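## Task

Take plate M60 out of slot 4 of plate hotel H1 and set it in nest RG, lying flat within the nest's locators and turned so its well A1 is at the nest corner labelled A1. Every other plate in H1 must stay where it began. The result must hold without the robot supporting it, so release the plate and pull the gripper away before ending.

## Robot and tools

Robot: a single six-joint arm (waist, shoulder, elbow, forearm roll, wrist pitch, wrist roll) ending in a two-finger parallel gripper. Its base may sit slightly tilted on the table. The fingers point along the gripper's own +z axis and close along its y axis. The reported end_effector_position is the spot between the pads when shut; closed fingertips extend about 33 mm past it, fully open ones about 9 mm. Closing pushes the tips roughly 24 mm further out from the arm, so keep that margin above any surface.

Scene frame: origin on the table top right under the arm base, +z up, +y to the left when facing along +x. Positions are metres, orientations are unit quaternions written w first (qw, qx, qy, qz). The printed hand position can be a little off, more so when the arm reaches far.

Labware: on a labelled plate or nest, well A1 sits at the labelled short end, in the corner farther from the labelled long side. Hotel H1 has six shelves numbered upward from slot 1; each shelf is a two-pronged fork with locating pins, and plates are stored short end facing out.

A row is 10 numbers: x, y, z, qw, qx, qy, qz, position, force_limit, speed. The first seven are an absolute target pose for the gripper in the scene frame (metres, quaternion). The last three, each from -1 to 1, drive the fingers: position +1 is fully open (140 mm), about -0.8 is where the pads touch, -1 closes until blocked. force_limit sets squeeze (about 14 N at -1, 60 N at 0, 107 N at +1 on parts up to 40 mm wide). speed sets finger travel rate (about 30, 140, 250 mm/s at -1, 0, +1). Repeat the intended quaternion in every row; do not copy a drifted one from the result.

Tools:
- execute_actions {"actions": [...], "pictures": bool}. The list holds zero or one item. Empty list: just report state. An action item {"rows": [[10 numbers], ...], "steps": n} has 1 to 15 rows and up to 15 steps of 1/30 s (default 15); each row covers one step and the final row repeats. A wait item {"steps": n} (up to 300) returns once n steps have elapsed since the previous result, your reply time included. A target more than 0.6 m from the last reported position along any gripper axis gets the whole call rejected and nothing sent.
- move {"target": [one 10-number row], "speed": m/s from 0.002 to 0.5, default 0.25; rotation capped at twice that in rad/s}. It drives a straight-line path from the current pose to the absolute target over 0.5 to 10 s (longer paths stop early). Finger values are applied at the start. It does not avoid obstacles, the hand may lag, stray or overshoot the speed, and it finishes when path, arm and fingers settle (or 5 s after the path). Its result adds a move: line with the ending (done, off_target, moving, held, fault), limits that acted (paced = pose clipped; held = some steps blocked, after which the arm may jump fast) and distance to target.
- wait {"seconds": 0 to 10}: let time pass with no new command.
- zoom_image {"camera": "cam_low" or "cam_wrist", "region": [x0, y0, x1, y1]} in image pixels from the top-left, at most 504 by 504: closer view of the latest image.
- finished_scene {"scene": current scene number}: ends and grades the scene, irreversible; its result gives the next task. Ending your reply without a tool call ends everything.

Control behaviour: each step the commanded pose is clipped to within 70 mm and 16 degrees of the measured one; damped inverse kinematics then favours position over orientation. After an action the arm only continues to the last clipped pose, so read the result pose and send the remainder. Joint speed caps: 2.09 rad/s waist and shoulder, 3.14 elbow, 3.93 the wrist joints, with 0.3 s to ramp up. The elbow cannot fully straighten.

Results: state line with pose and velocities; Joint positions and joint torques (offset, scaled, noisy); gripper object_status (0 moving, 1 blocked while opening, 2 blocked while closing = grip, 3 at requested position or pads met; a thin part may still be held) and position_measured in counts (3 open, 230 pads together, not linear). A gripped finger stays put until position changes by at least 0.01 or the part slips. To squeeze harder, raise force_limit and switch position between -1 and -0.98. "pose unreachable" and HELD mark steps the clearance check altered or blocked (a mount under the base counts as arm). "Hand target" shows the pose being driven to. MOTOR HOT warns of overheating from holding loads; an OVER-TEMPERATURE FAULT brakes the arm.

Cameras: cam_low (fixed, 504x504 pinhole with radial distortion) and cam_wrist (504x504 fisheye on the hand); calibration lines give K, D and T_world_to_cam, possibly off by a couple of degrees and millimetres.

Avoid: the arm is stiff, so a target even slightly beyond a firm contact can trigger a fault; joint torque over its load limit (waist, shoulder 316; elbow 148; wrist joints 41.8 N m, held weight included) or any outside force of 144 N stops the arm for 10 s and drops the rest of the call. Faster or deeper contacts hit harder. Parts may occasionally be jerked while held, so grip firmly. Never drop, slam or knock anything, and never let anything leave the table, which ends the scene. Simulation time runs while you write.

Each tool is called after "Emit:" by a JSON object that holds its "method" and its "body", one argument or row to a line.

## Session

Emit:
{"method": "execute_actions", "body": {
  "actions": []
}}

Scene clock: 0.00 s of 7200.00 s.
end_effector_position=(+0.4176, -0.4973, +0.2235) position_measured=3 object_status=3 end_effector_quat_wxyz=(-0.423, +0.330, +0.832, +0.142) end_effector_velocity=(+0.000, +0.001, -0.000) end_effector_angular_velocity=(+0.001, +0.000, +0.002)
Joint positions: [-0.864  0.703  1.28  -0.147  2.078  4.606]
Joint velocities: [ 0.001  0.     0.001 -0.     0.    -0.001]
Joint torques (N m, as the joint torque sensors report them, + toward a larger angle): no reading
Hand target: +0.418, -0.497, +0.224; -0.423, +0.330, +0.832, +0.142

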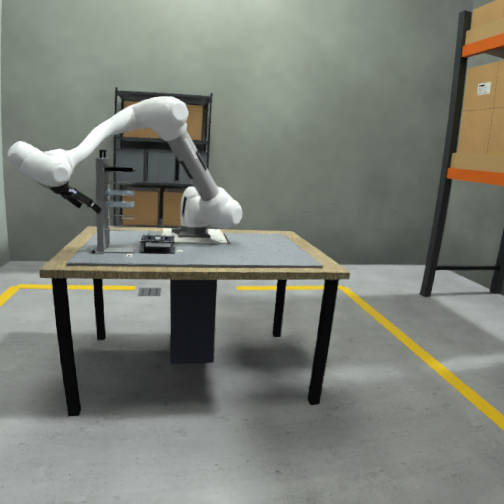

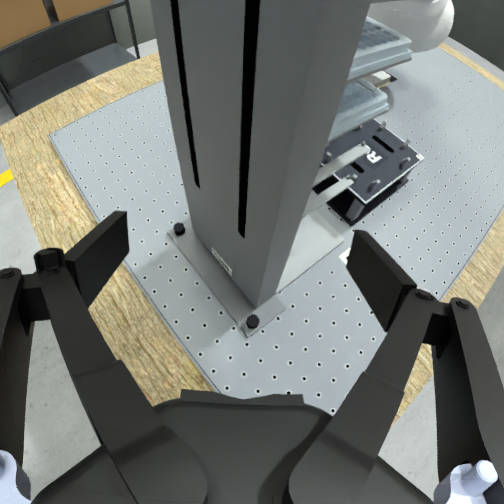

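Emit:
{"method": "zoom_image", "body": {
  "camera": "cam_low",
  "region": [70, 140, 210, 270]
}}

Emit:
{"method": "zoom_image", "body": {
  "camera": "cam_wrist",
  "region": [280, 0, 460, 280]
}}

Region (70, 140, 210, 270) of cam_low's 504x504 image, scaled by 3.600, with more detail than that image has; it fills the top 468 rows of this view, and the rest is white.

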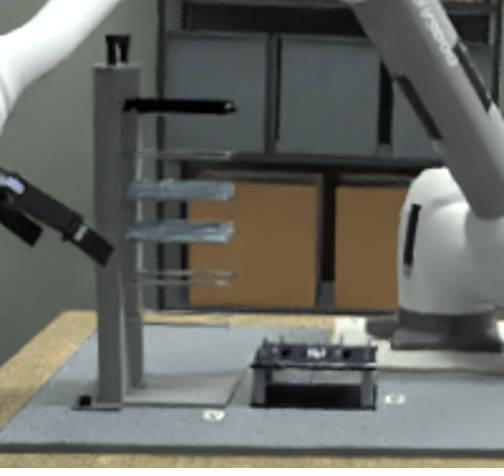

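Region (280, 0, 460, 280) of cam_wrist's 504x504 image, scaled by 1.800, with more detail than that image has; it fills the left 324 columns of this view, and the rest is white.

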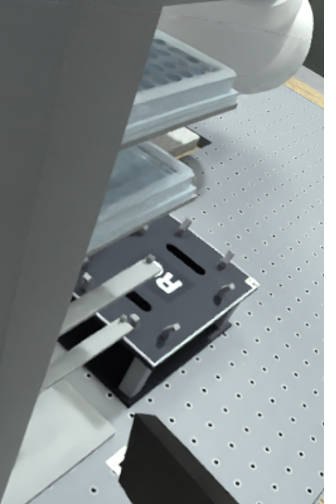

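Emit:
{"method": "move", "body": {
  "target": [0.49,-0.58,0.32,-0.423,0.33,0.832,0.142,1,0,0]
}}

Emit:
{"method": "move", "body": {
  "target": [0.5,-0.5,0.6,0,0.383,0.924,0,1,0,0]
}}

Emit:
{"method": "move", "body": {
  "target": [0.45,-0.2,0.55,0,0,1,0,1,0,0]
}}

Scene clock: 13.93 s of 7200.00 s.
end_effector_position=(+0.4898, -0.5799, +0.3201) position_measured=3 object_status=3 end_effector_quat_wxyz=(-0.423, +0.330, +0.832, +0.142) end_effector_velocity=(+0.001, -0.001, +0.000) end_effector_angular_velocity=(+0.000, +0.000, -0.000)
Joint positions: [-0.862  0.854  0.827 -0.185  2.375  4.544]
Joint velocities: [-0.     0.003 -0.005 -0.001  0.003 -0.001]
Joint torques (N m, as the joint torque sensors report them, + toward a larger angle): [   3.01 -117.19  -40.12    3.94    1.77    0.14]
Hand target: +0.490, -0.580, +0.320; -0.423, +0.330, +0.832, +0.142
Off the commanded pose: 0.000 m, 0 deg.
After step 90, 9.87 s passed at rest.
move: done
camera_calibration (this result's frames):
cam_wrist: T_world_to_cam=[[0.641716, 0.765227, 0.0512701, 0.111], [0.697177, -0.554179, -0.454787, -0.517401], [-0.319602, 0.327588, -0.889124, 0.805559], [0, 0, 0, 1]] pos_world=[0.546948, -0.635564, 0.475243]

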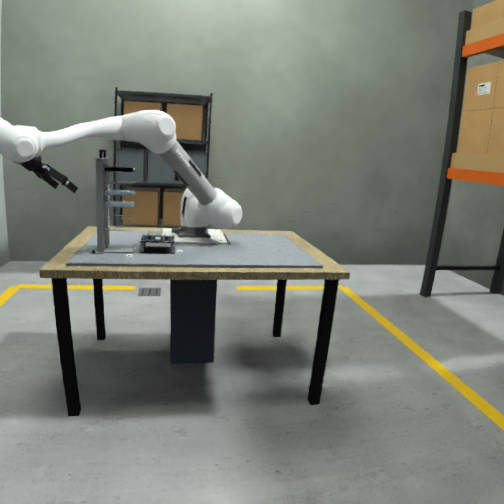

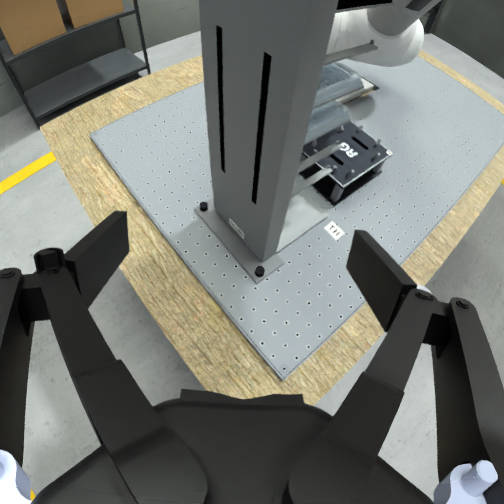

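Scene clock: 16.20 s of 7200.00 s.
end_effector_position=(+0.5000, -0.4998, +0.6004) position_measured=3 object_status=3 end_effector_quat_wxyz=(+0.000, +0.383, +0.924, +0.001) end_effector_velocity=(-0.000, +0.000, +0.002) end_effector_angular_velocity=(-0.003, -0.003, -0.003)
Joint positions: [-0.831  0.287  0.984 -0.006  1.874  4.671]
Joint velocities: [-0.    -0.003  0.     0.    -0.002  0.003]
Joint torques (N m, as the joint torque sensors report them, + toward a larger angle): [  2.26 -68.5  -40.31   3.95  -0.28  -0.05]
Hand target: +0.500, -0.500, +0.600; +0.000, +0.383, +0.924, +0.001
Off the commanded pose: 0.000 m, 0 deg.
move: done
camera_calibration (this result's frames):
cam_wrist: T_world_to_cam=[[0.6359, 0.771203, 0.0296197, 0.0476798], [0.685719, -0.582192, 0.436855, -0.896271], [0.354148, -0.257485, -0.899044, 0.408454], [0, 0, 0, 1]] pos_world=[0.439617, -0.453402, 0.757347]

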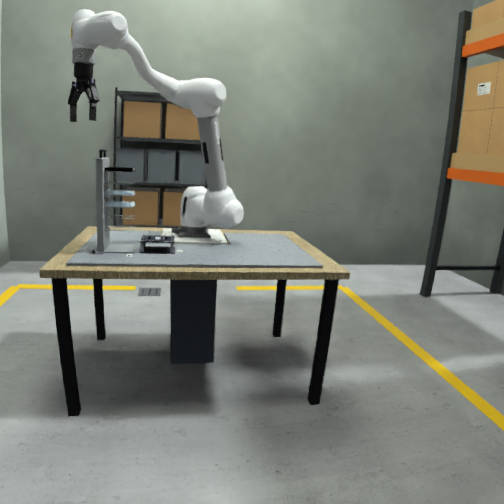

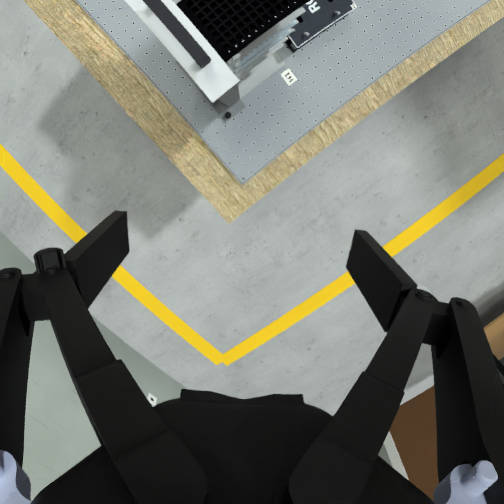

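Scene clock: 18.23 s of 7200.00 s.
end_effector_position=(+0.4499, -0.1999, +0.5498) position_measured=3 object_status=3 end_effector_quat_wxyz=(+0.000, +0.000, +1.000, +0.001) end_effector_velocity=(+0.000, +0.001, +0.000) end_effector_angular_velocity=(-0.000, -0.001, +0.001)
Joint positions: [-0.485 -0.089  1.496 -0.005  1.74   4.233]
Joint velocities: [ 0.001 -0.001  0.     0.    -0.     0.   ]
Joint torques (N m, as the joint torque sensors report them, + toward a larger angle): [  0.84 -29.29 -40.97   4.21  -0.47  -0.2 ]
Hand target: +0.450, -0.200, +0.550; +0.000, +0.000, +1.000, +0.001
Off the commanded pose: 0.000 m, 0 deg.
move: done
camera_calibration (this result's frames):
cam_wrist: T_world_to_cam=[[-0.0959993, 0.994944, 0.0294891, 0.223883], [0.896286, 0.0735177, 0.43734, -0.629174], [0.432961, 0.068415, -0.898813, 0.487569], [0, 0, 0, 1]] pos_world=[0.374314, -0.209853, 0.706794]

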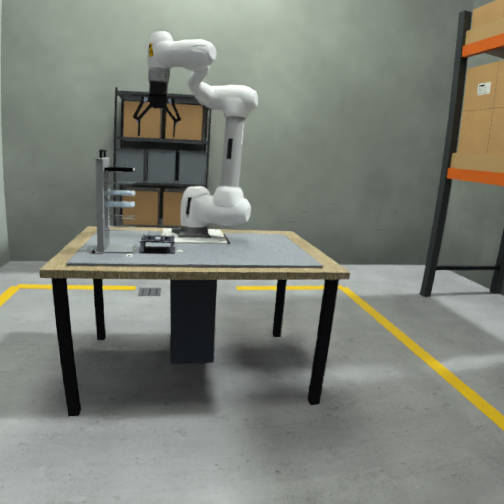

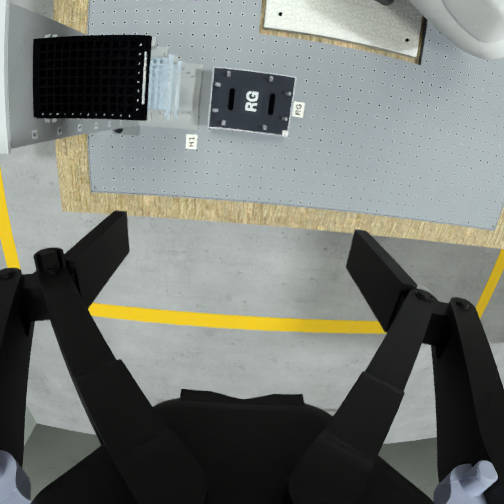

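Emit:
{"method": "zoom_image", "body": {
  "camera": "cam_wrist",
  "region": [20, 20, 320, 160]
}}

Emit:
{"method": "zoom_image", "body": {
  "camera": "cam_wrist",
  "region": [195, 55, 315, 150]
}}

Region (20, 20, 320, 160) of cam_wrist's 504x504 image, scaled by 1.680, with more detail than that image has; it fills the top 235 rows of this view, and the rest is white.

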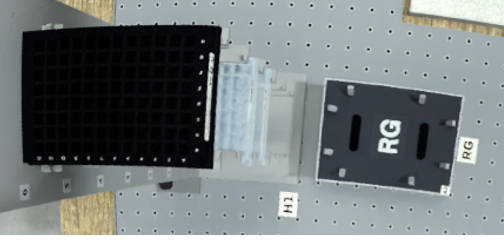

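Region (195, 55, 315, 150) of cam_wrist's 504x504 image, scaled by 4.200, with more detail than that image has; it fills the top 399 rows of this view, and the rest is white.

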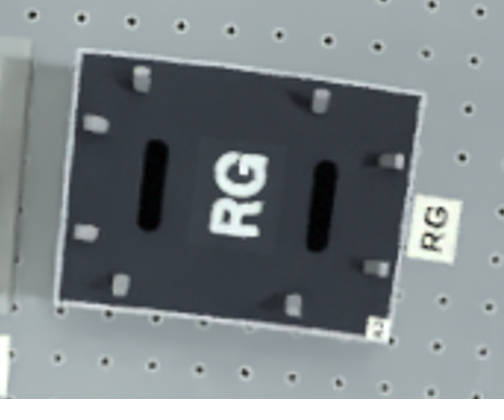

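Emit:
{"method": "move", "body": {
  "target": [0.36,-0.10,0.30,0.5,0.5,-0.5,0.5,1,0,0]
}}

Scene clock: 33.80 s of 7200.00 s.
end_effector_position=(+0.3595, -0.1003, +0.2990) position_measured=3 object_status=3 end_effector_quat_wxyz=(+0.499, +0.501, -0.500, +0.499) end_effector_velocity=(-0.000, +0.000, -0.000) end_effector_angular_velocity=(-0.003, -0.001, +0.003)
Joint positions: [ 0.486  0.227  2.371 -1.141  1.817  4.215]
Joint velocities: [ 0.002  0.002  0.002 -0.001  0.001  0.004]
Joint torques (N m, as the joint torque sensors report them, + toward a larger angle): [  2.23 -39.73 -17.63  -0.45   1.9   -0.08]
Hand target: +0.359, -0.100, +0.299; +0.500, +0.501, -0.500, +0.499
Off the commanded pose: 0.001 m, 0 deg.
After step 90, 8.00 s passed at rest.
move: done
camera_calibration (this result's frames):
cam_wrist: T_world_to_cam=[[-0.994933, 0.027914, 0.0965919, 0.329557], [-0.0746014, 0.439123, -0.895324, 0.338398], [-0.0674078, -0.897993, -0.434815, 0.238656], [0, 0, 0, 1]] pos_world=[0.36922, 0.0565135, 0.374915]

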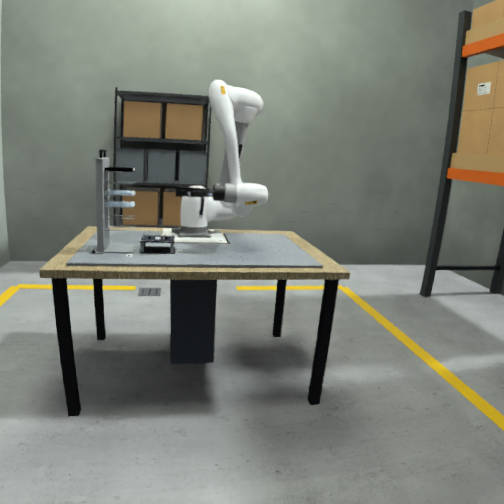

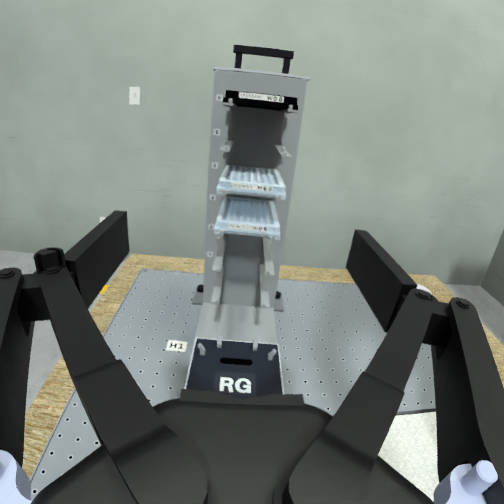

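Emit:
{"method": "zoom_image", "body": {
  "camera": "cam_wrist",
  "region": [190, 90, 320, 250]
}}

Region (190, 90, 320, 250) of cam_wrist's 504x504 image, scaled by 3.150, with more detail than that image has; it fills the left 410 columns of this view, and the rest is white.

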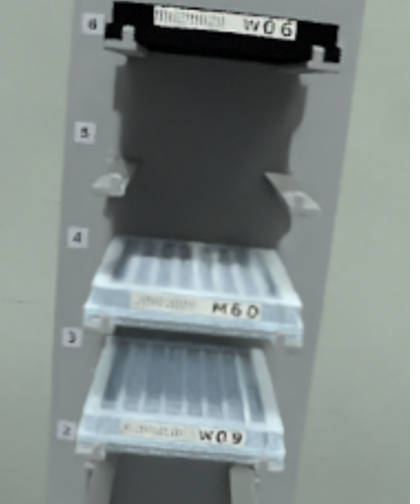

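Emit:
{"method": "move", "body": {
  "target": [0.353,-0.22,0.27,0.5,0.5,-0.5,0.5,1,0,0],
  "speed": 0.15
}}

Emit:
{"method": "zoom_image", "body": {
  "camera": "cam_wrist",
  "region": [170, 100, 340, 270]
}}

Emit:
{"method": "zoom_image", "body": {
  "camera": "cam_low",
  "region": [95, 160, 195, 260]
}}

Scene clock: 45.67 s of 7200.00 s.
end_effector_position=(+0.3531, -0.2200, +0.2701) position_measured=3 object_status=3 end_effector_quat_wxyz=(+0.500, +0.500, -0.500, +0.500) end_effector_velocity=(+0.000, -0.001, -0.000) end_effector_angular_velocity=(+0.000, +0.002, +0.001)
Joint positions: [ 0.209  0.225  2.487 -1.375  1.663  4.284]
Joint velocities: [-0.002  0.    -0.    -0.002 -0.001 -0.002]
Joint torques (N m, as the joint torque sensors report them, + toward a larger angle): [  3.06 -34.49 -12.91  -1.07   1.9   -0.01]
Hand target: +0.353, -0.220, +0.270; +0.500, +0.500, -0.500, +0.500
Off the commanded pose: 0.000 m, 0 deg.
After step 90, 7.63 s passed at rest.
move: done
camera_calibration (this result's frames):
cam_wrist: T_world_to_cam=[[-0.994985, 0.0285089, 0.095876, 0.329667], [-0.0738772, 0.436738, -0.89655, 0.364136], [-0.0674323, -0.899137, -0.432441, 0.11725], [0, 0, 0, 1]] pos_world=[0.362822, -0.0630067, 0.345563]

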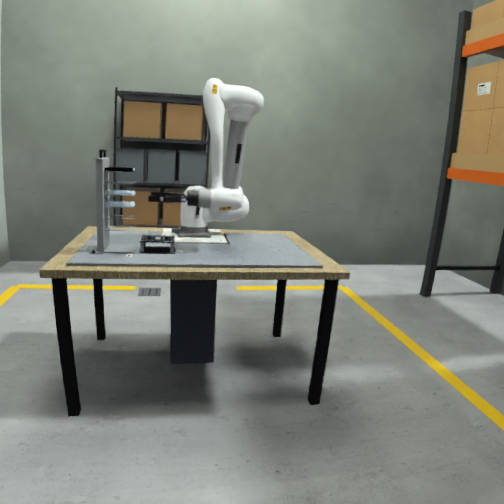

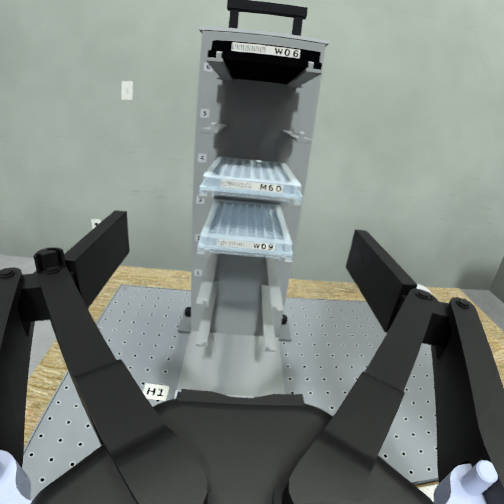

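Region (170, 100, 340, 270) of cam_wrist's 504x504 image, scaled by 2.965, with more detail than that image has.

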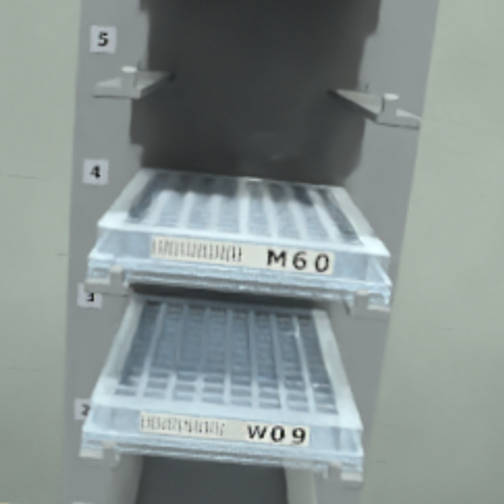

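Region (95, 160, 195, 260) of cam_low's 504x504 image, scaled by 5.040, with more detail than that image has.

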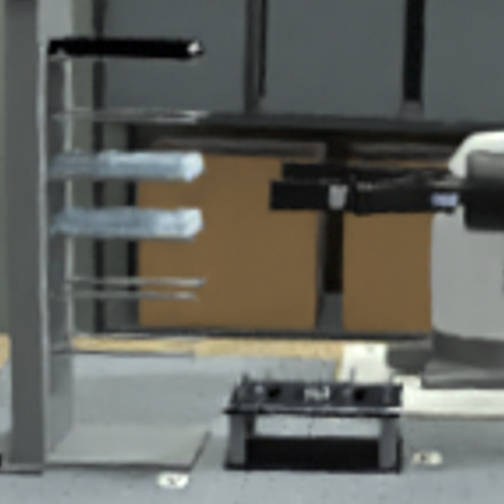

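Emit:
{"method": "move", "body": {
  "target": [0.3515,-0.285,0.293,0.5,0.5,-0.5,0.5,1,0,0],
  "speed": 0.1
}}

Emit:
{"method": "zoom_image", "body": {
  "camera": "cam_wrist",
  "region": [100, 170, 380, 310]
}}

Emit:
{"method": "zoom_image", "body": {
  "camera": "cam_low",
  "region": [100, 175, 160, 215]
}}

Scene clock: 58.20 s of 7200.00 s.
end_effector_position=(+0.3515, -0.2850, +0.2931) position_measured=3 object_status=3 end_effector_quat_wxyz=(+0.500, +0.500, -0.500, +0.500) end_effector_velocity=(+0.001, -0.001, +0.000) end_effector_angular_velocity=(+0.001, -0.001, +0.001)
Joint positions: [ 0.032  0.151  2.503 -1.538  1.591  4.217]
Joint velocities: [-0.002 -0.001 -0.    -0.002 -0.002 -0.   ]
Joint torques (N m, as the joint torque sensors report them, + toward a larger angle): [  2.96 -29.41 -15.25  -1.38   2.23  -0.17]
Hand target: +0.352, -0.285, +0.293; +0.500, +0.500, -0.500, +0.500
Off the commanded pose: 0.000 m, 0 deg.
After step 90, 8.50 s passed at rest.
move: done
camera_calibration (this result's frames):
cam_wrist: T_world_to_cam=[[-0.994963, 0.0282532, 0.0961751, 0.327615], [-0.0742436, 0.436924, -0.896429, 0.413154], [-0.0673482, -0.899055, -0.432626, 0.0686924], [0, 0, 0, 1]] pos_world=[0.361265, -0.128015, 0.368573]

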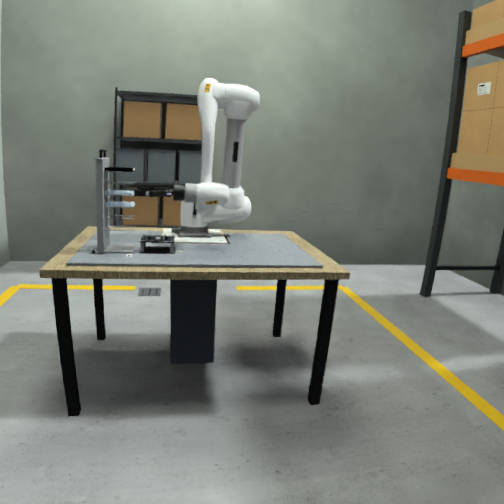

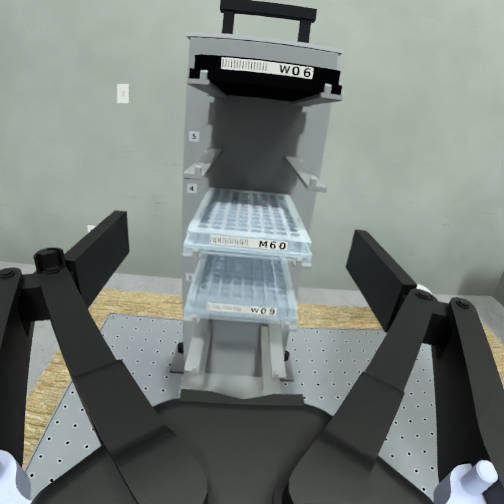

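Region (100, 170, 380, 310) of cam_wrist's 504x504 image, scaled by 1.800, with more detail than that image has.

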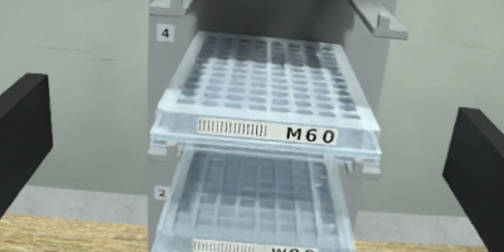

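Region (100, 175, 160, 215) of cam_low's 504x504 image, scaled by 8.400, with more detail than that image has.

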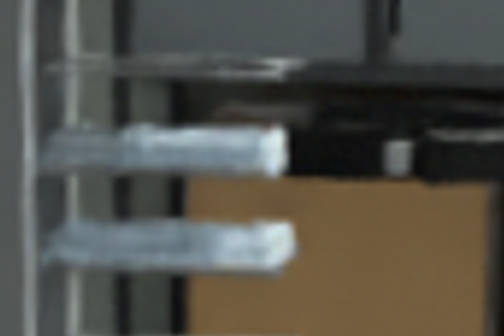

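Emit:
{"method": "move", "body": {
  "target": [0.348,-0.288,0.296,0.5,0.5,-0.5,0.5,0.5,0,0],
  "speed": 0.05
}}

Emit:
{"method": "zoom_image", "body": {
  "camera": "cam_wrist",
  "region": [130, 170, 370, 310]
}}

Emit:
{"method": "zoom_image", "body": {
  "camera": "cam_low",
  "region": [100, 175, 160, 215]
}}

Scene clock: 73.40 s of 7200.00 s.
end_effector_position=(+0.3480, -0.2880, +0.2960) position_measured=66 object_status=3 end_effector_quat_wxyz=(+0.500, +0.500, -0.500, +0.500) end_effector_velocity=(+0.000, -0.000, +0.000) end_effector_angular_velocity=(+0.001, -0.001, -0.000)
Joint positions: [ 0.024  0.138  2.508 -1.545  1.587  4.209]
Joint velocities: [-0.001 -0.001 -0.001 -0.001 -0.001 -0.001]
Joint torques (N m, as the joint torque sensors report them, + toward a larger angle): [  2.82 -29.4  -15.59  -1.09   1.84   0.08]
Hand target: +0.348, -0.288, +0.296; +0.500, +0.500, -0.500, +0.500
Off the commanded pose: 0.000 m, 0 deg.
After step 90, 11.50 s passed at rest.
move: done
camera_calibration (this result's frames):
cam_wrist: T_world_to_cam=[[-0.994949, 0.0283231, 0.096298, 0.323906], [-0.0743096, 0.437115, -0.89633, 0.41688], [-0.0674802, -0.898959, -0.432803, 0.0671621], [0, 0, 0, 1]] pos_world=[0.357781, -0.131023, 0.371538]

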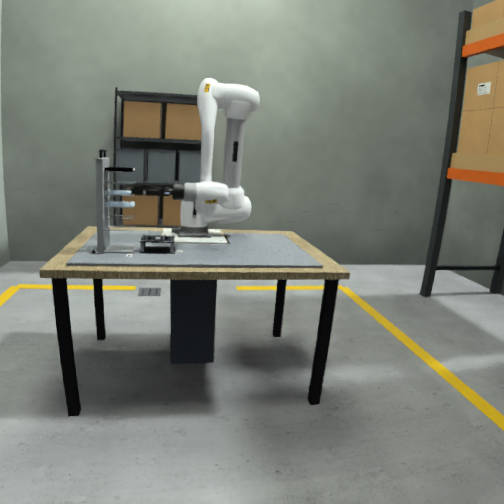

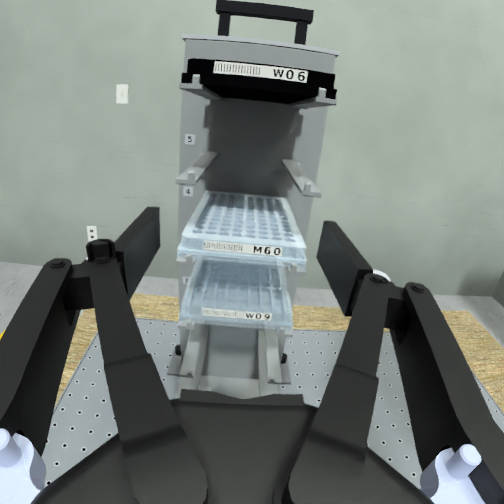

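Region (130, 170, 370, 310) of cam_wrist's 504x504 image, scaled by 2.100, with more detail than that image has; it fills the top 294 rows of this view, and the rest is white.

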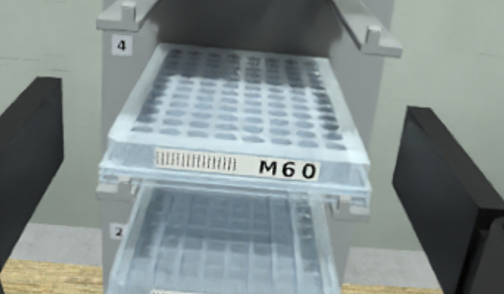

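Region (100, 175, 160, 215) of cam_low's 504x504 image, scaled by 8.400, with more detail than that image has.

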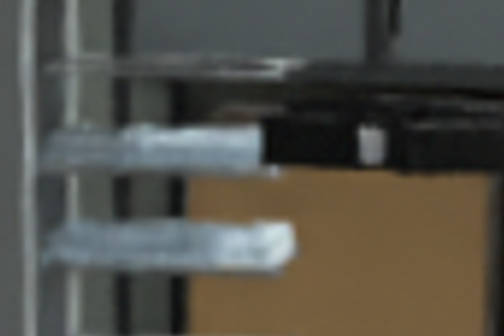

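Emit:
{"method": "move", "body": {
  "target": [0.3455,-0.294,0.293,0.5,0.5,-0.5,0.5,0.36,0,-0.5],
  "speed": 0.03
}}

Emit:
{"method": "zoom_image", "body": {
  "camera": "cam_wrist",
  "region": [150, 200, 330, 300]
}}

Emit:
{"method": "zoom_image", "body": {
  "camera": "cam_low",
  "region": [100, 175, 160, 215]
}}

Scene clock: 80.80 s of 7200.00 s.
end_effector_position=(+0.3455, -0.2940, +0.2930) position_measured=84 object_status=3 end_effector_quat_wxyz=(+0.500, +0.500, -0.500, +0.500) end_effector_velocity=(-0.001, -0.001, -0.000) end_effector_angular_velocity=(+0.000, -0.000, +0.000)
Joint positions: [ 0.007  0.141  2.515 -1.56   1.579  4.219]
Joint velocities: [-0.001 -0.     0.001 -0.001 -0.001  0.002]
Joint torques (N m, as the joint torque sensors report them, + toward a larger angle): [  4.03 -28.83 -15.18  -1.5    1.82   0.  ]
Hand target: +0.346, -0.294, +0.293; +0.500, +0.500, -0.500, +0.500
Off the commanded pose: 0.000 m, 0 deg.
After step 90, 3.70 s passed at rest.
move: done
camera_calibration (this result's frames):
cam_wrist: T_world_to_cam=[[-0.994949, 0.0283567, 0.0962895, 0.321883], [-0.074289, 0.437094, -0.896342, 0.416641], [-0.0675049, -0.898969, -0.43278, 0.0603321], [0, 0, 0, 1]] pos_world=[0.355281, -0.137002, 0.368569]

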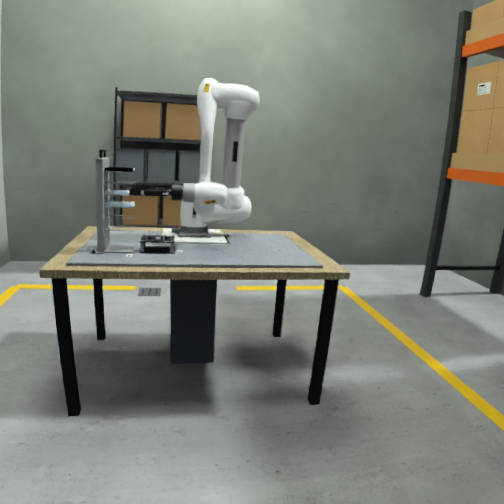

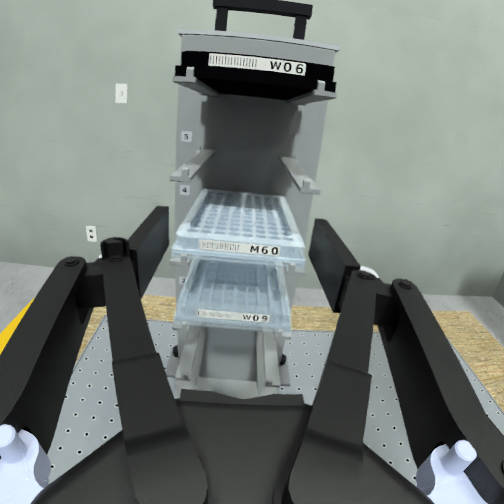

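Region (150, 200, 330, 300) of cam_wrist's 504x504 image, scaled by 2.800, with more detail than that image has.

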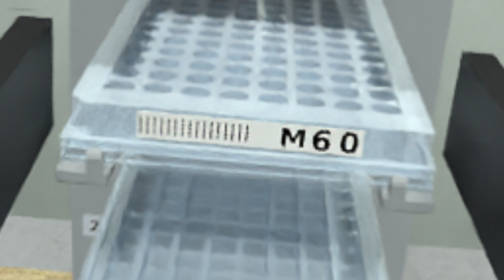

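Region (100, 175, 160, 215) of cam_low's 504x504 image, scaled by 8.400, with more detail than that image has.

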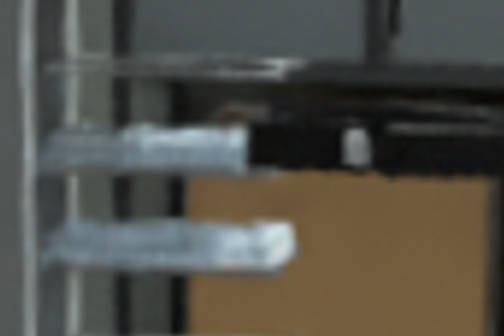

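Emit:
{"method": "move", "body": {
  "target": [0.3455,-0.295,0.2935,0.5,0.5,-0.5,0.5,-1,0,-0.8],
  "speed": 0.02
}}

Emit:
{"method": "move", "body": {
  "target": [0.3455,-0.295,0.304,0.5,0.5,-0.5,0.5,-1,0,-0.8],
  "speed": 0.01
}}

Emit:
{"method": "zoom_image", "body": {
  "camera": "cam_low",
  "region": [100, 175, 160, 215]
}}

Emit:
{"method": "zoom_image", "body": {
  "camera": "cam_wrist",
  "region": [150, 170, 330, 300]
}}

Scene clock: 86.73 s of 7200.00 s.
end_effector_position=(+0.3455, -0.2950, +0.2935) position_measured=108 object_status=2 end_effector_quat_wxyz=(+0.500, +0.500, -0.500, +0.500) end_effector_velocity=(+0.001, +0.000, +0.000) end_effector_angular_velocity=(-0.000, -0.001, +0.002)
Joint positions: [ 0.004  0.14   2.515 -1.563  1.578  4.218]
Joint velocities: [ 0.001 -0.    -0.001 -0.     0.    -0.   ]
Joint torques (N m, as the joint torque sensors report them, + toward a larger angle): [-21.25 -28.49 -13.97  -1.21   2.44   0.31]
Hand target: +0.346, -0.295, +0.294; +0.500, +0.500, -0.500, +0.500
Off the commanded pose: 0.000 m, 0 deg.
After step 90, 2.23 s passed at rest.
move: done
camera_calibration (this result's frames):
cam_wrist: T_world_to_cam=[[-0.994941, 0.0282785, 0.0964025, 0.321759], [-0.074423, 0.437117, -0.89632, 0.417524], [-0.0674858, -0.89896, -0.432801, 0.0596177], [0, 0, 0, 1]] pos_world=[0.355228, -0.138012, 0.369019]

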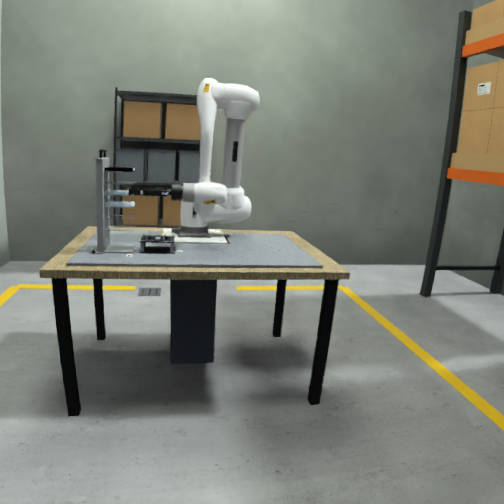

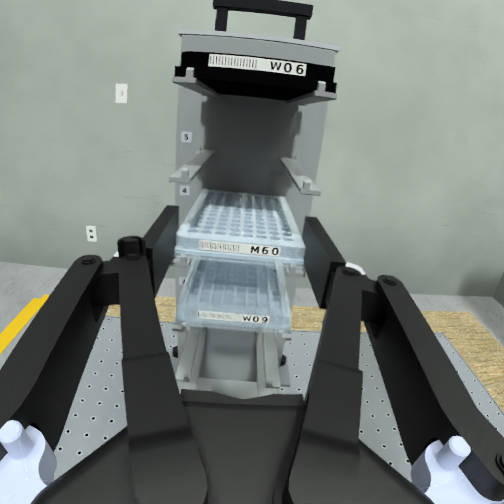

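Scene clock: 88.00 s of 7200.00 s.
end_effector_position=(+0.3455, -0.2950, +0.3040) position_measured=108 object_status=2 end_effector_quat_wxyz=(+0.500, +0.500, -0.500, +0.500) end_effector_velocity=(-0.000, -0.000, +0.000) end_effector_angular_velocity=(+0.000, -0.000, +0.000)
Joint positions: [ 0.004  0.115  2.508 -1.563  1.578  4.186]
Joint velocities: [-0.    -0.001  0.    -0.    -0.    -0.   ]
Joint torques (N m, as the joint torque sensors report them, + toward a larger angle): [-10.8  -27.91 -14.3   -0.51   2.64   0.23]
Hand target: +0.346, -0.295, +0.304; +0.500, +0.500, -0.500, +0.500
Off the commanded pose: 0.000 m, 0 deg.
move: done
camera_calibration (this result's frames):
cam_wrist: T_world_to_cam=[[-0.994949, 0.0283077, 0.0963099, 0.320816], [-0.0743251, 0.437141, -0.896317, 0.426925], [-0.0674736, -0.898947, -0.432829, 0.0641462], [0, 0, 0, 1]] pos_world=[0.355255, -0.138044, 0.379527]

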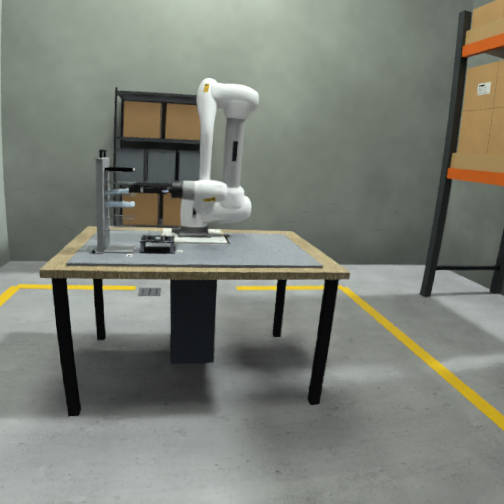

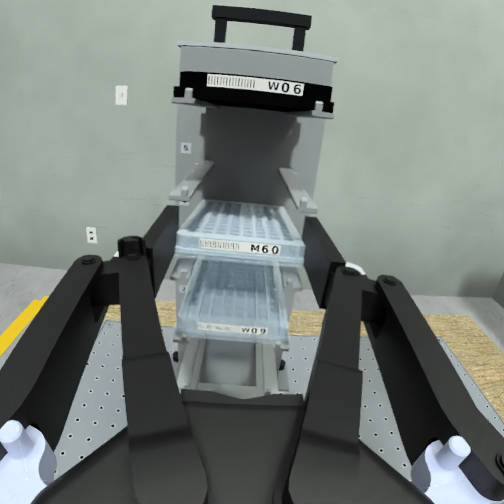

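Region (100, 175, 160, 215) of cam_low's 504x504 image, scaled by 8.400, with more detail than that image has.

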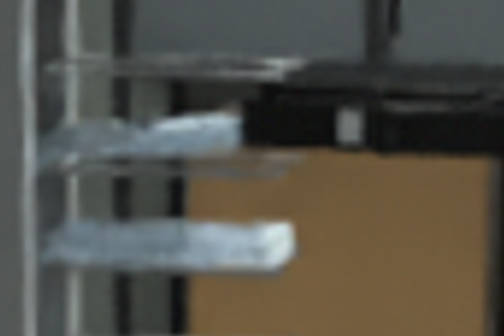

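Region (150, 170, 330, 300) of cam_wrist's 504x504 image, scaled by 2.800, with more detail than that image has.

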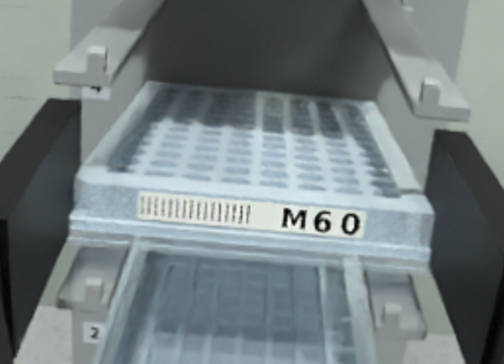

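Emit:
{"method": "move", "body": {
  "target": [0.3455,-0.2942,0.2935,0.5,0.5,-0.5,0.5,-1,0,-0.8],
  "speed": 0.01
}}

Scene clock: 91.70 s of 7200.00 s.
end_effector_position=(+0.3455, -0.2942, +0.2935) position_measured=108 object_status=2 end_effector_quat_wxyz=(+0.500, +0.500, -0.500, +0.500) end_effector_velocity=(-0.000, -0.000, -0.000) end_effector_angular_velocity=(-0.000, +0.001, -0.001)
Joint positions: [ 0.007  0.14   2.515 -1.561  1.579  4.218]
Joint velocities: [-0.001  0.001 -0.     0.     0.    -0.   ]
Joint torques (N m, as the joint torque sensors report them, + toward a larger angle): [ -7.39 -30.4  -13.97  -0.48   2.37   0.15]
Hand target: +0.345, -0.294, +0.293; +0.500, +0.500, -0.500, +0.500
Off the commanded pose: 0.000 m, 0 deg.
move: done
camera_calibration (this result's frames):
cam_wrist: T_world_to_cam=[[-0.994947, 0.0283968, 0.0963023, 0.321828], [-0.0742825, 0.437102, -0.896339, 0.417194], [-0.0675471, -0.898963, -0.432784, 0.0603583], [0, 0, 0, 1]] pos_world=[0.355269, -0.137235, 0.369076]

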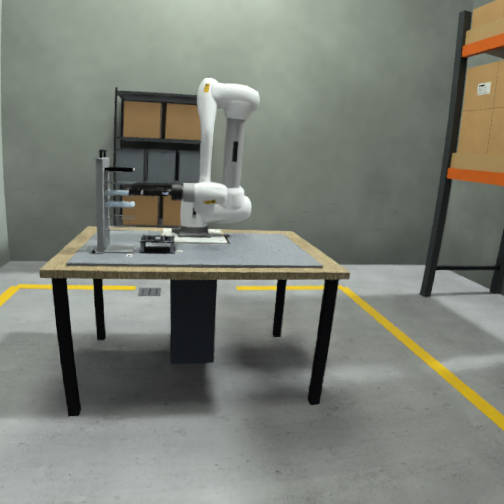

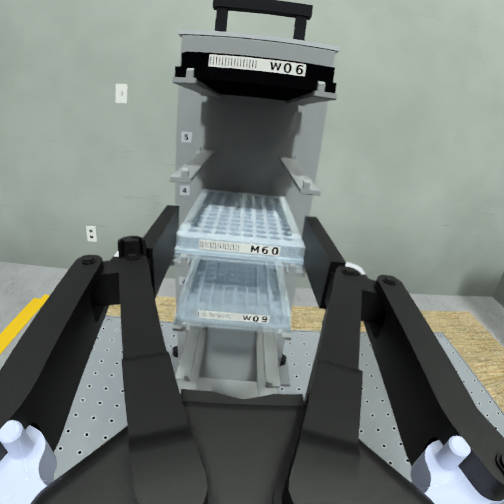

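Emit:
{"method": "move", "body": {
  "target": [0.3455,-0.2933,0.2935,0.5,0.5,-0.5,0.5,-1,0,-0.8],
  "speed": 0.005
}}

Scene clock: 94.47 s of 7200.00 s.
end_effector_position=(+0.3454, -0.2933, +0.2935) position_measured=108 object_status=2 end_effector_quat_wxyz=(+0.500, +0.500, -0.500, +0.500) end_effector_velocity=(+0.000, +0.000, -0.000) end_effector_angular_velocity=(+0.000, -0.001, +0.000)
Joint positions: [ 0.009  0.14   2.515 -1.558  1.58   4.218]
Joint velocities: [ 0.     0.    -0.     0.    -0.     0.002]
Joint torques (N m, as the joint torque sensors report them, + toward a larger angle): [  2.85 -28.77 -14.98  -1.4    1.91  -0.02]
Hand target: +0.345, -0.293, +0.293; +0.500, +0.500, -0.500, +0.500
Off the commanded pose: 0.000 m, 0 deg.
move: done
camera_calibration (this result's frames):
cam_wrist: T_world_to_cam=[[-0.994938, 0.0283368, 0.0964087, 0.321685], [-0.0744028, 0.437124, -0.896318, 0.416774], [-0.0675414, -0.898955, -0.432803, 0.0611356], [0, 0, 0, 1]] pos_world=[0.355195, -0.136339, 0.369009]

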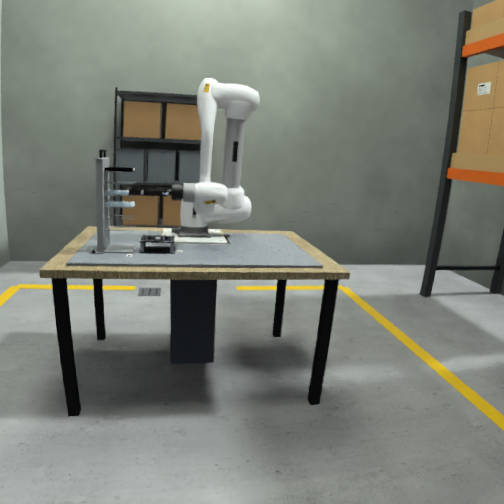

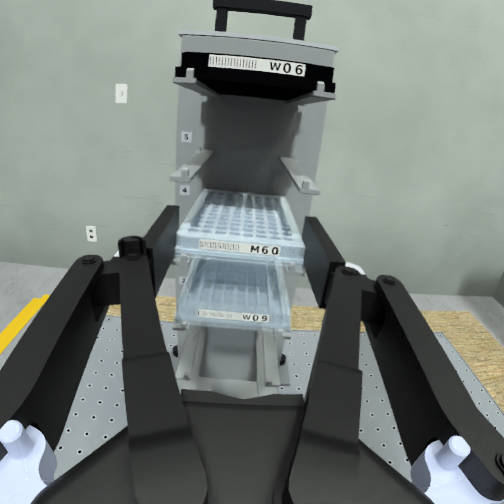

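Free now. Lift.

Emit:
{"method": "move", "body": {
  "target": [0.3455,-0.2933,0.305,0.5,0.5,-0.5,0.5,-1,0,-0.8],
  "speed": 0.015
}}

Emit:
{"method": "zoom_image", "body": {
  "camera": "cam_low",
  "region": [100, 175, 160, 215]
}}

Scene clock: 102.57 s of 7200.00 s.
end_effector_position=(+0.3455, -0.2933, +0.3050) position_measured=108 object_status=2 end_effector_quat_wxyz=(+0.500, +0.500, -0.500, +0.500) end_effector_velocity=(+0.000, +0.001, +0.001) end_effector_angular_velocity=(+0.000, +0.000, +0.002)
Joint positions: [ 0.009  0.113  2.507 -1.559  1.58   4.183]
Joint velocities: [ 0.002 -0.002  0.    -0.    -0.    -0.002]
Joint torques (N m, as the joint torque sensors report them, + toward a larger angle): [  1.73 -26.98 -16.9   -1.49   1.86  -0.3 ]
Hand target: +0.346, -0.293, +0.305; +0.500, +0.500, -0.500, +0.500
Off the commanded pose: 0.000 m, 0 deg.
After step 90, 4.10 s passed at rest.
move: done
camera_calibration (this result's frames):
cam_wrist: T_world_to_cam=[[-0.99495, 0.0282764, 0.0963112, 0.320671], [-0.0743401, 0.437138, -0.896317, 0.427067], [-0.0674459, -0.89895, -0.432828, 0.0661011], [0, 0, 0, 1]] pos_world=[0.355258, -0.136333, 0.380513]

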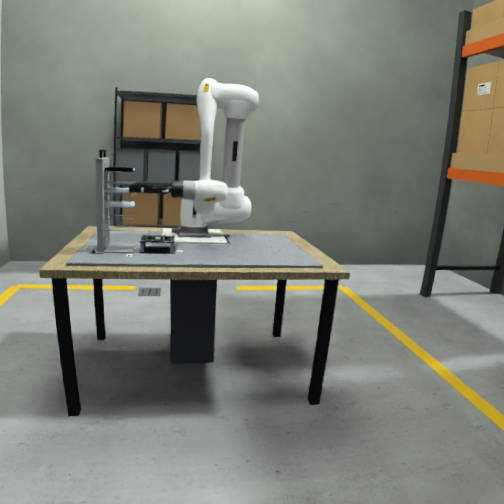

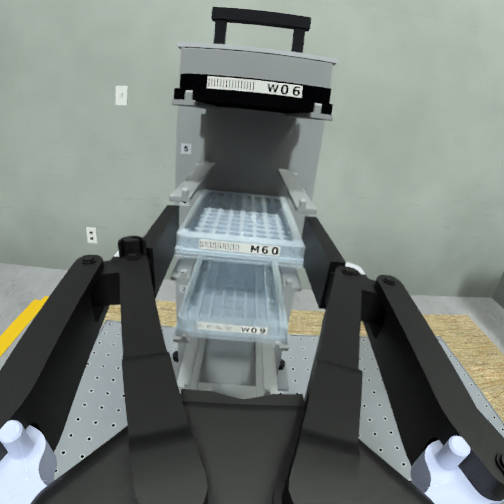

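Region (100, 175, 160, 215) of cam_low's 504x504 image, scaled by 8.400, with more detail than that image has.

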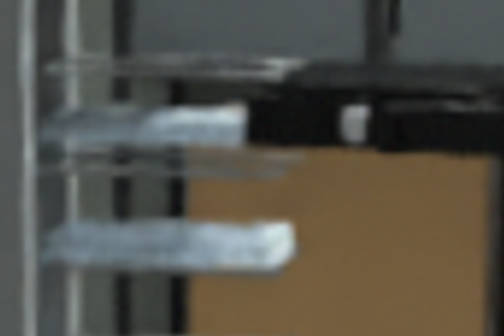

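Emit:
{"method": "move", "body": {
  "target": [0.3455,-0.14,0.306,0.5,0.5,-0.5,0.5,-1,0,-0.8],
  "speed": 0.08
}}

Emit:
{"method": "move", "body": {
  "target": [0.349,-0.115,0.125,0.5,0.5,-0.5,0.5,-1,0,-0.8],
  "speed": 0.1
}}

Emit:
{"method": "zoom_image", "body": {
  "camera": "cam_low",
  "region": [130, 215, 200, 260]
}}

Emit:
{"method": "zoom_image", "body": {
  "camera": "cam_wrist",
  "region": [130, 160, 350, 340]
}}

Scene clock: 110.07 s of 7200.00 s.
end_effector_position=(+0.3454, -0.1399, +0.3059) position_measured=108 object_status=2 end_effector_quat_wxyz=(+0.500, +0.500, -0.500, +0.500) end_effector_velocity=(+0.000, +0.001, -0.000) end_effector_angular_velocity=(+0.001, -0.000, -0.000)
Joint positions: [ 0.414  0.174  2.424 -1.206  1.785  4.2  ]
Joint velocities: [ 0.001  0.    -0.001  0.001  0.    -0.001]
Joint torques (N m, as the joint torque sensors report them, + toward a larger angle): [ -0.04 -35.02 -16.39  -0.72   2.15  -0.04]
Hand target: +0.345, -0.140, +0.306; +0.500, +0.500, -0.500, +0.500
Off the commanded pose: 0.000 m, 0 deg.
After step 90, 2.23 s passed at rest.
move: done
camera_calibration (this result's frames):
cam_wrist: T_world_to_cam=[[-0.994902, 0.0282741, 0.0968056, 0.315989], [-0.0747489, 0.437638, -0.896039, 0.360945], [-0.0677005, -0.898707, -0.433293, 0.20461], [0, 0, 0, 1]] pos_world=[0.35521, 0.0169862, 0.381488]

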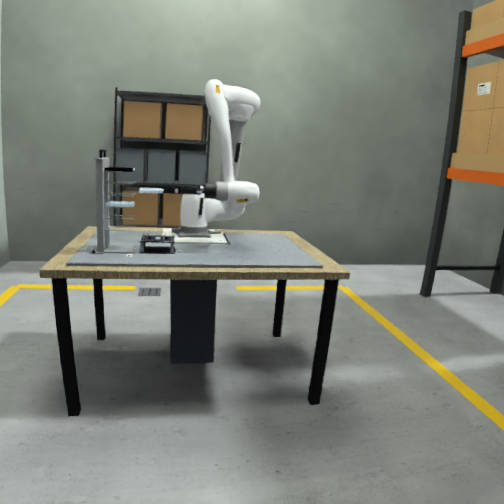

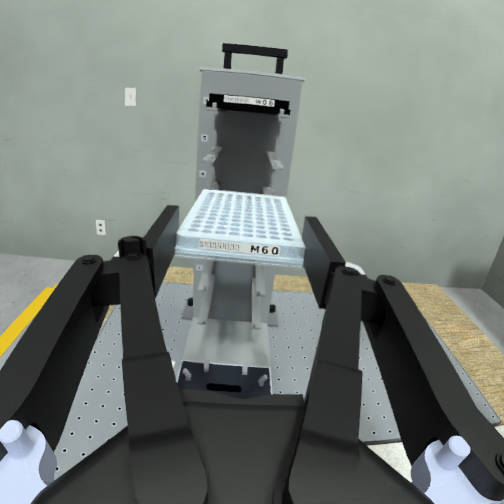

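Scene clock: 112.23 s of 7200.00 s.
end_effector_position=(+0.3490, -0.1149, +0.1250) position_measured=108 object_status=2 end_effector_quat_wxyz=(+0.500, +0.500, -0.500, +0.500) end_effector_velocity=(-0.000, +0.000, -0.001) end_effector_angular_velocity=(-0.000, +0.001, +0.001)
Joint positions: [ 0.467  0.613  2.432 -1.099  1.618  4.618]
Joint velocities: [ 0.001  0.002  0.     0.    -0.001  0.001]
Joint torques (N m, as the joint torque sensors report them, + toward a larger angle): [  1.79 -56.27   2.25  -0.16   2.3   -0.01]
Hand target: +0.349, -0.115, +0.125; +0.500, +0.500, -0.500, +0.500
Off the commanded pose: 0.000 m, 0 deg.
move: done
camera_calibration (this result's frames):
cam_wrist: T_world_to_cam=[[-0.994956, 0.0289889, 0.096033, 0.336509], [-0.0738073, 0.436783, -0.896534, 0.187871], [-0.0679351, -0.8991, -0.432441, 0.148933], [0, 0, 0, 1]] pos_world=[0.358796, 0.0420916, 0.200522]

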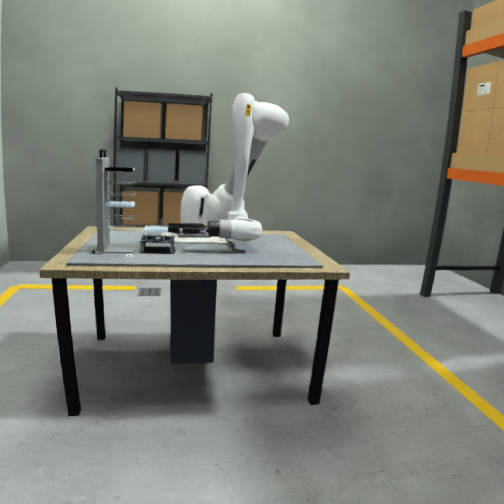

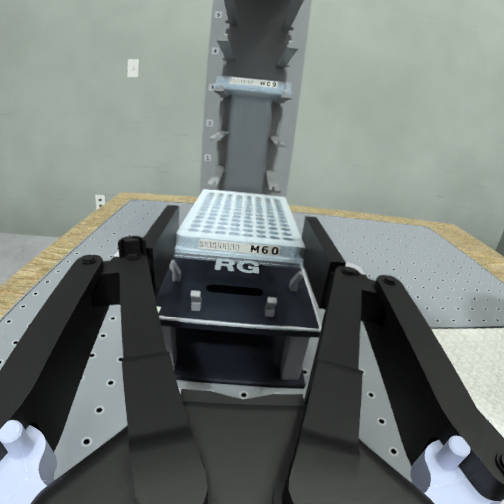

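Region (130, 215, 200, 260) of cam_low's 504x504 image, scaled by 7.200, with more detail than that image has; it fills the top 324 rows of this view, and the rest is white.

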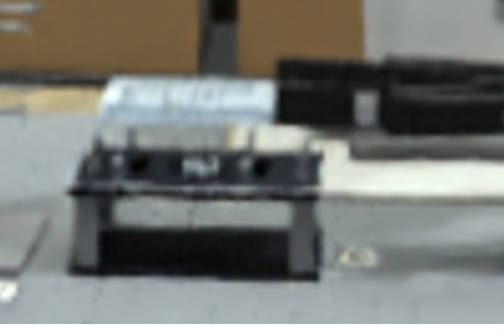

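Region (130, 160, 350, 340) of cam_wrist's 504x504 image, scaled by 2.291, with more detail than that image has; it fills the top 412 rows of this view, and the rest is white.

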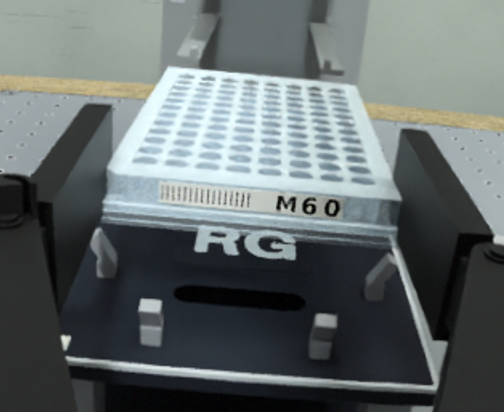

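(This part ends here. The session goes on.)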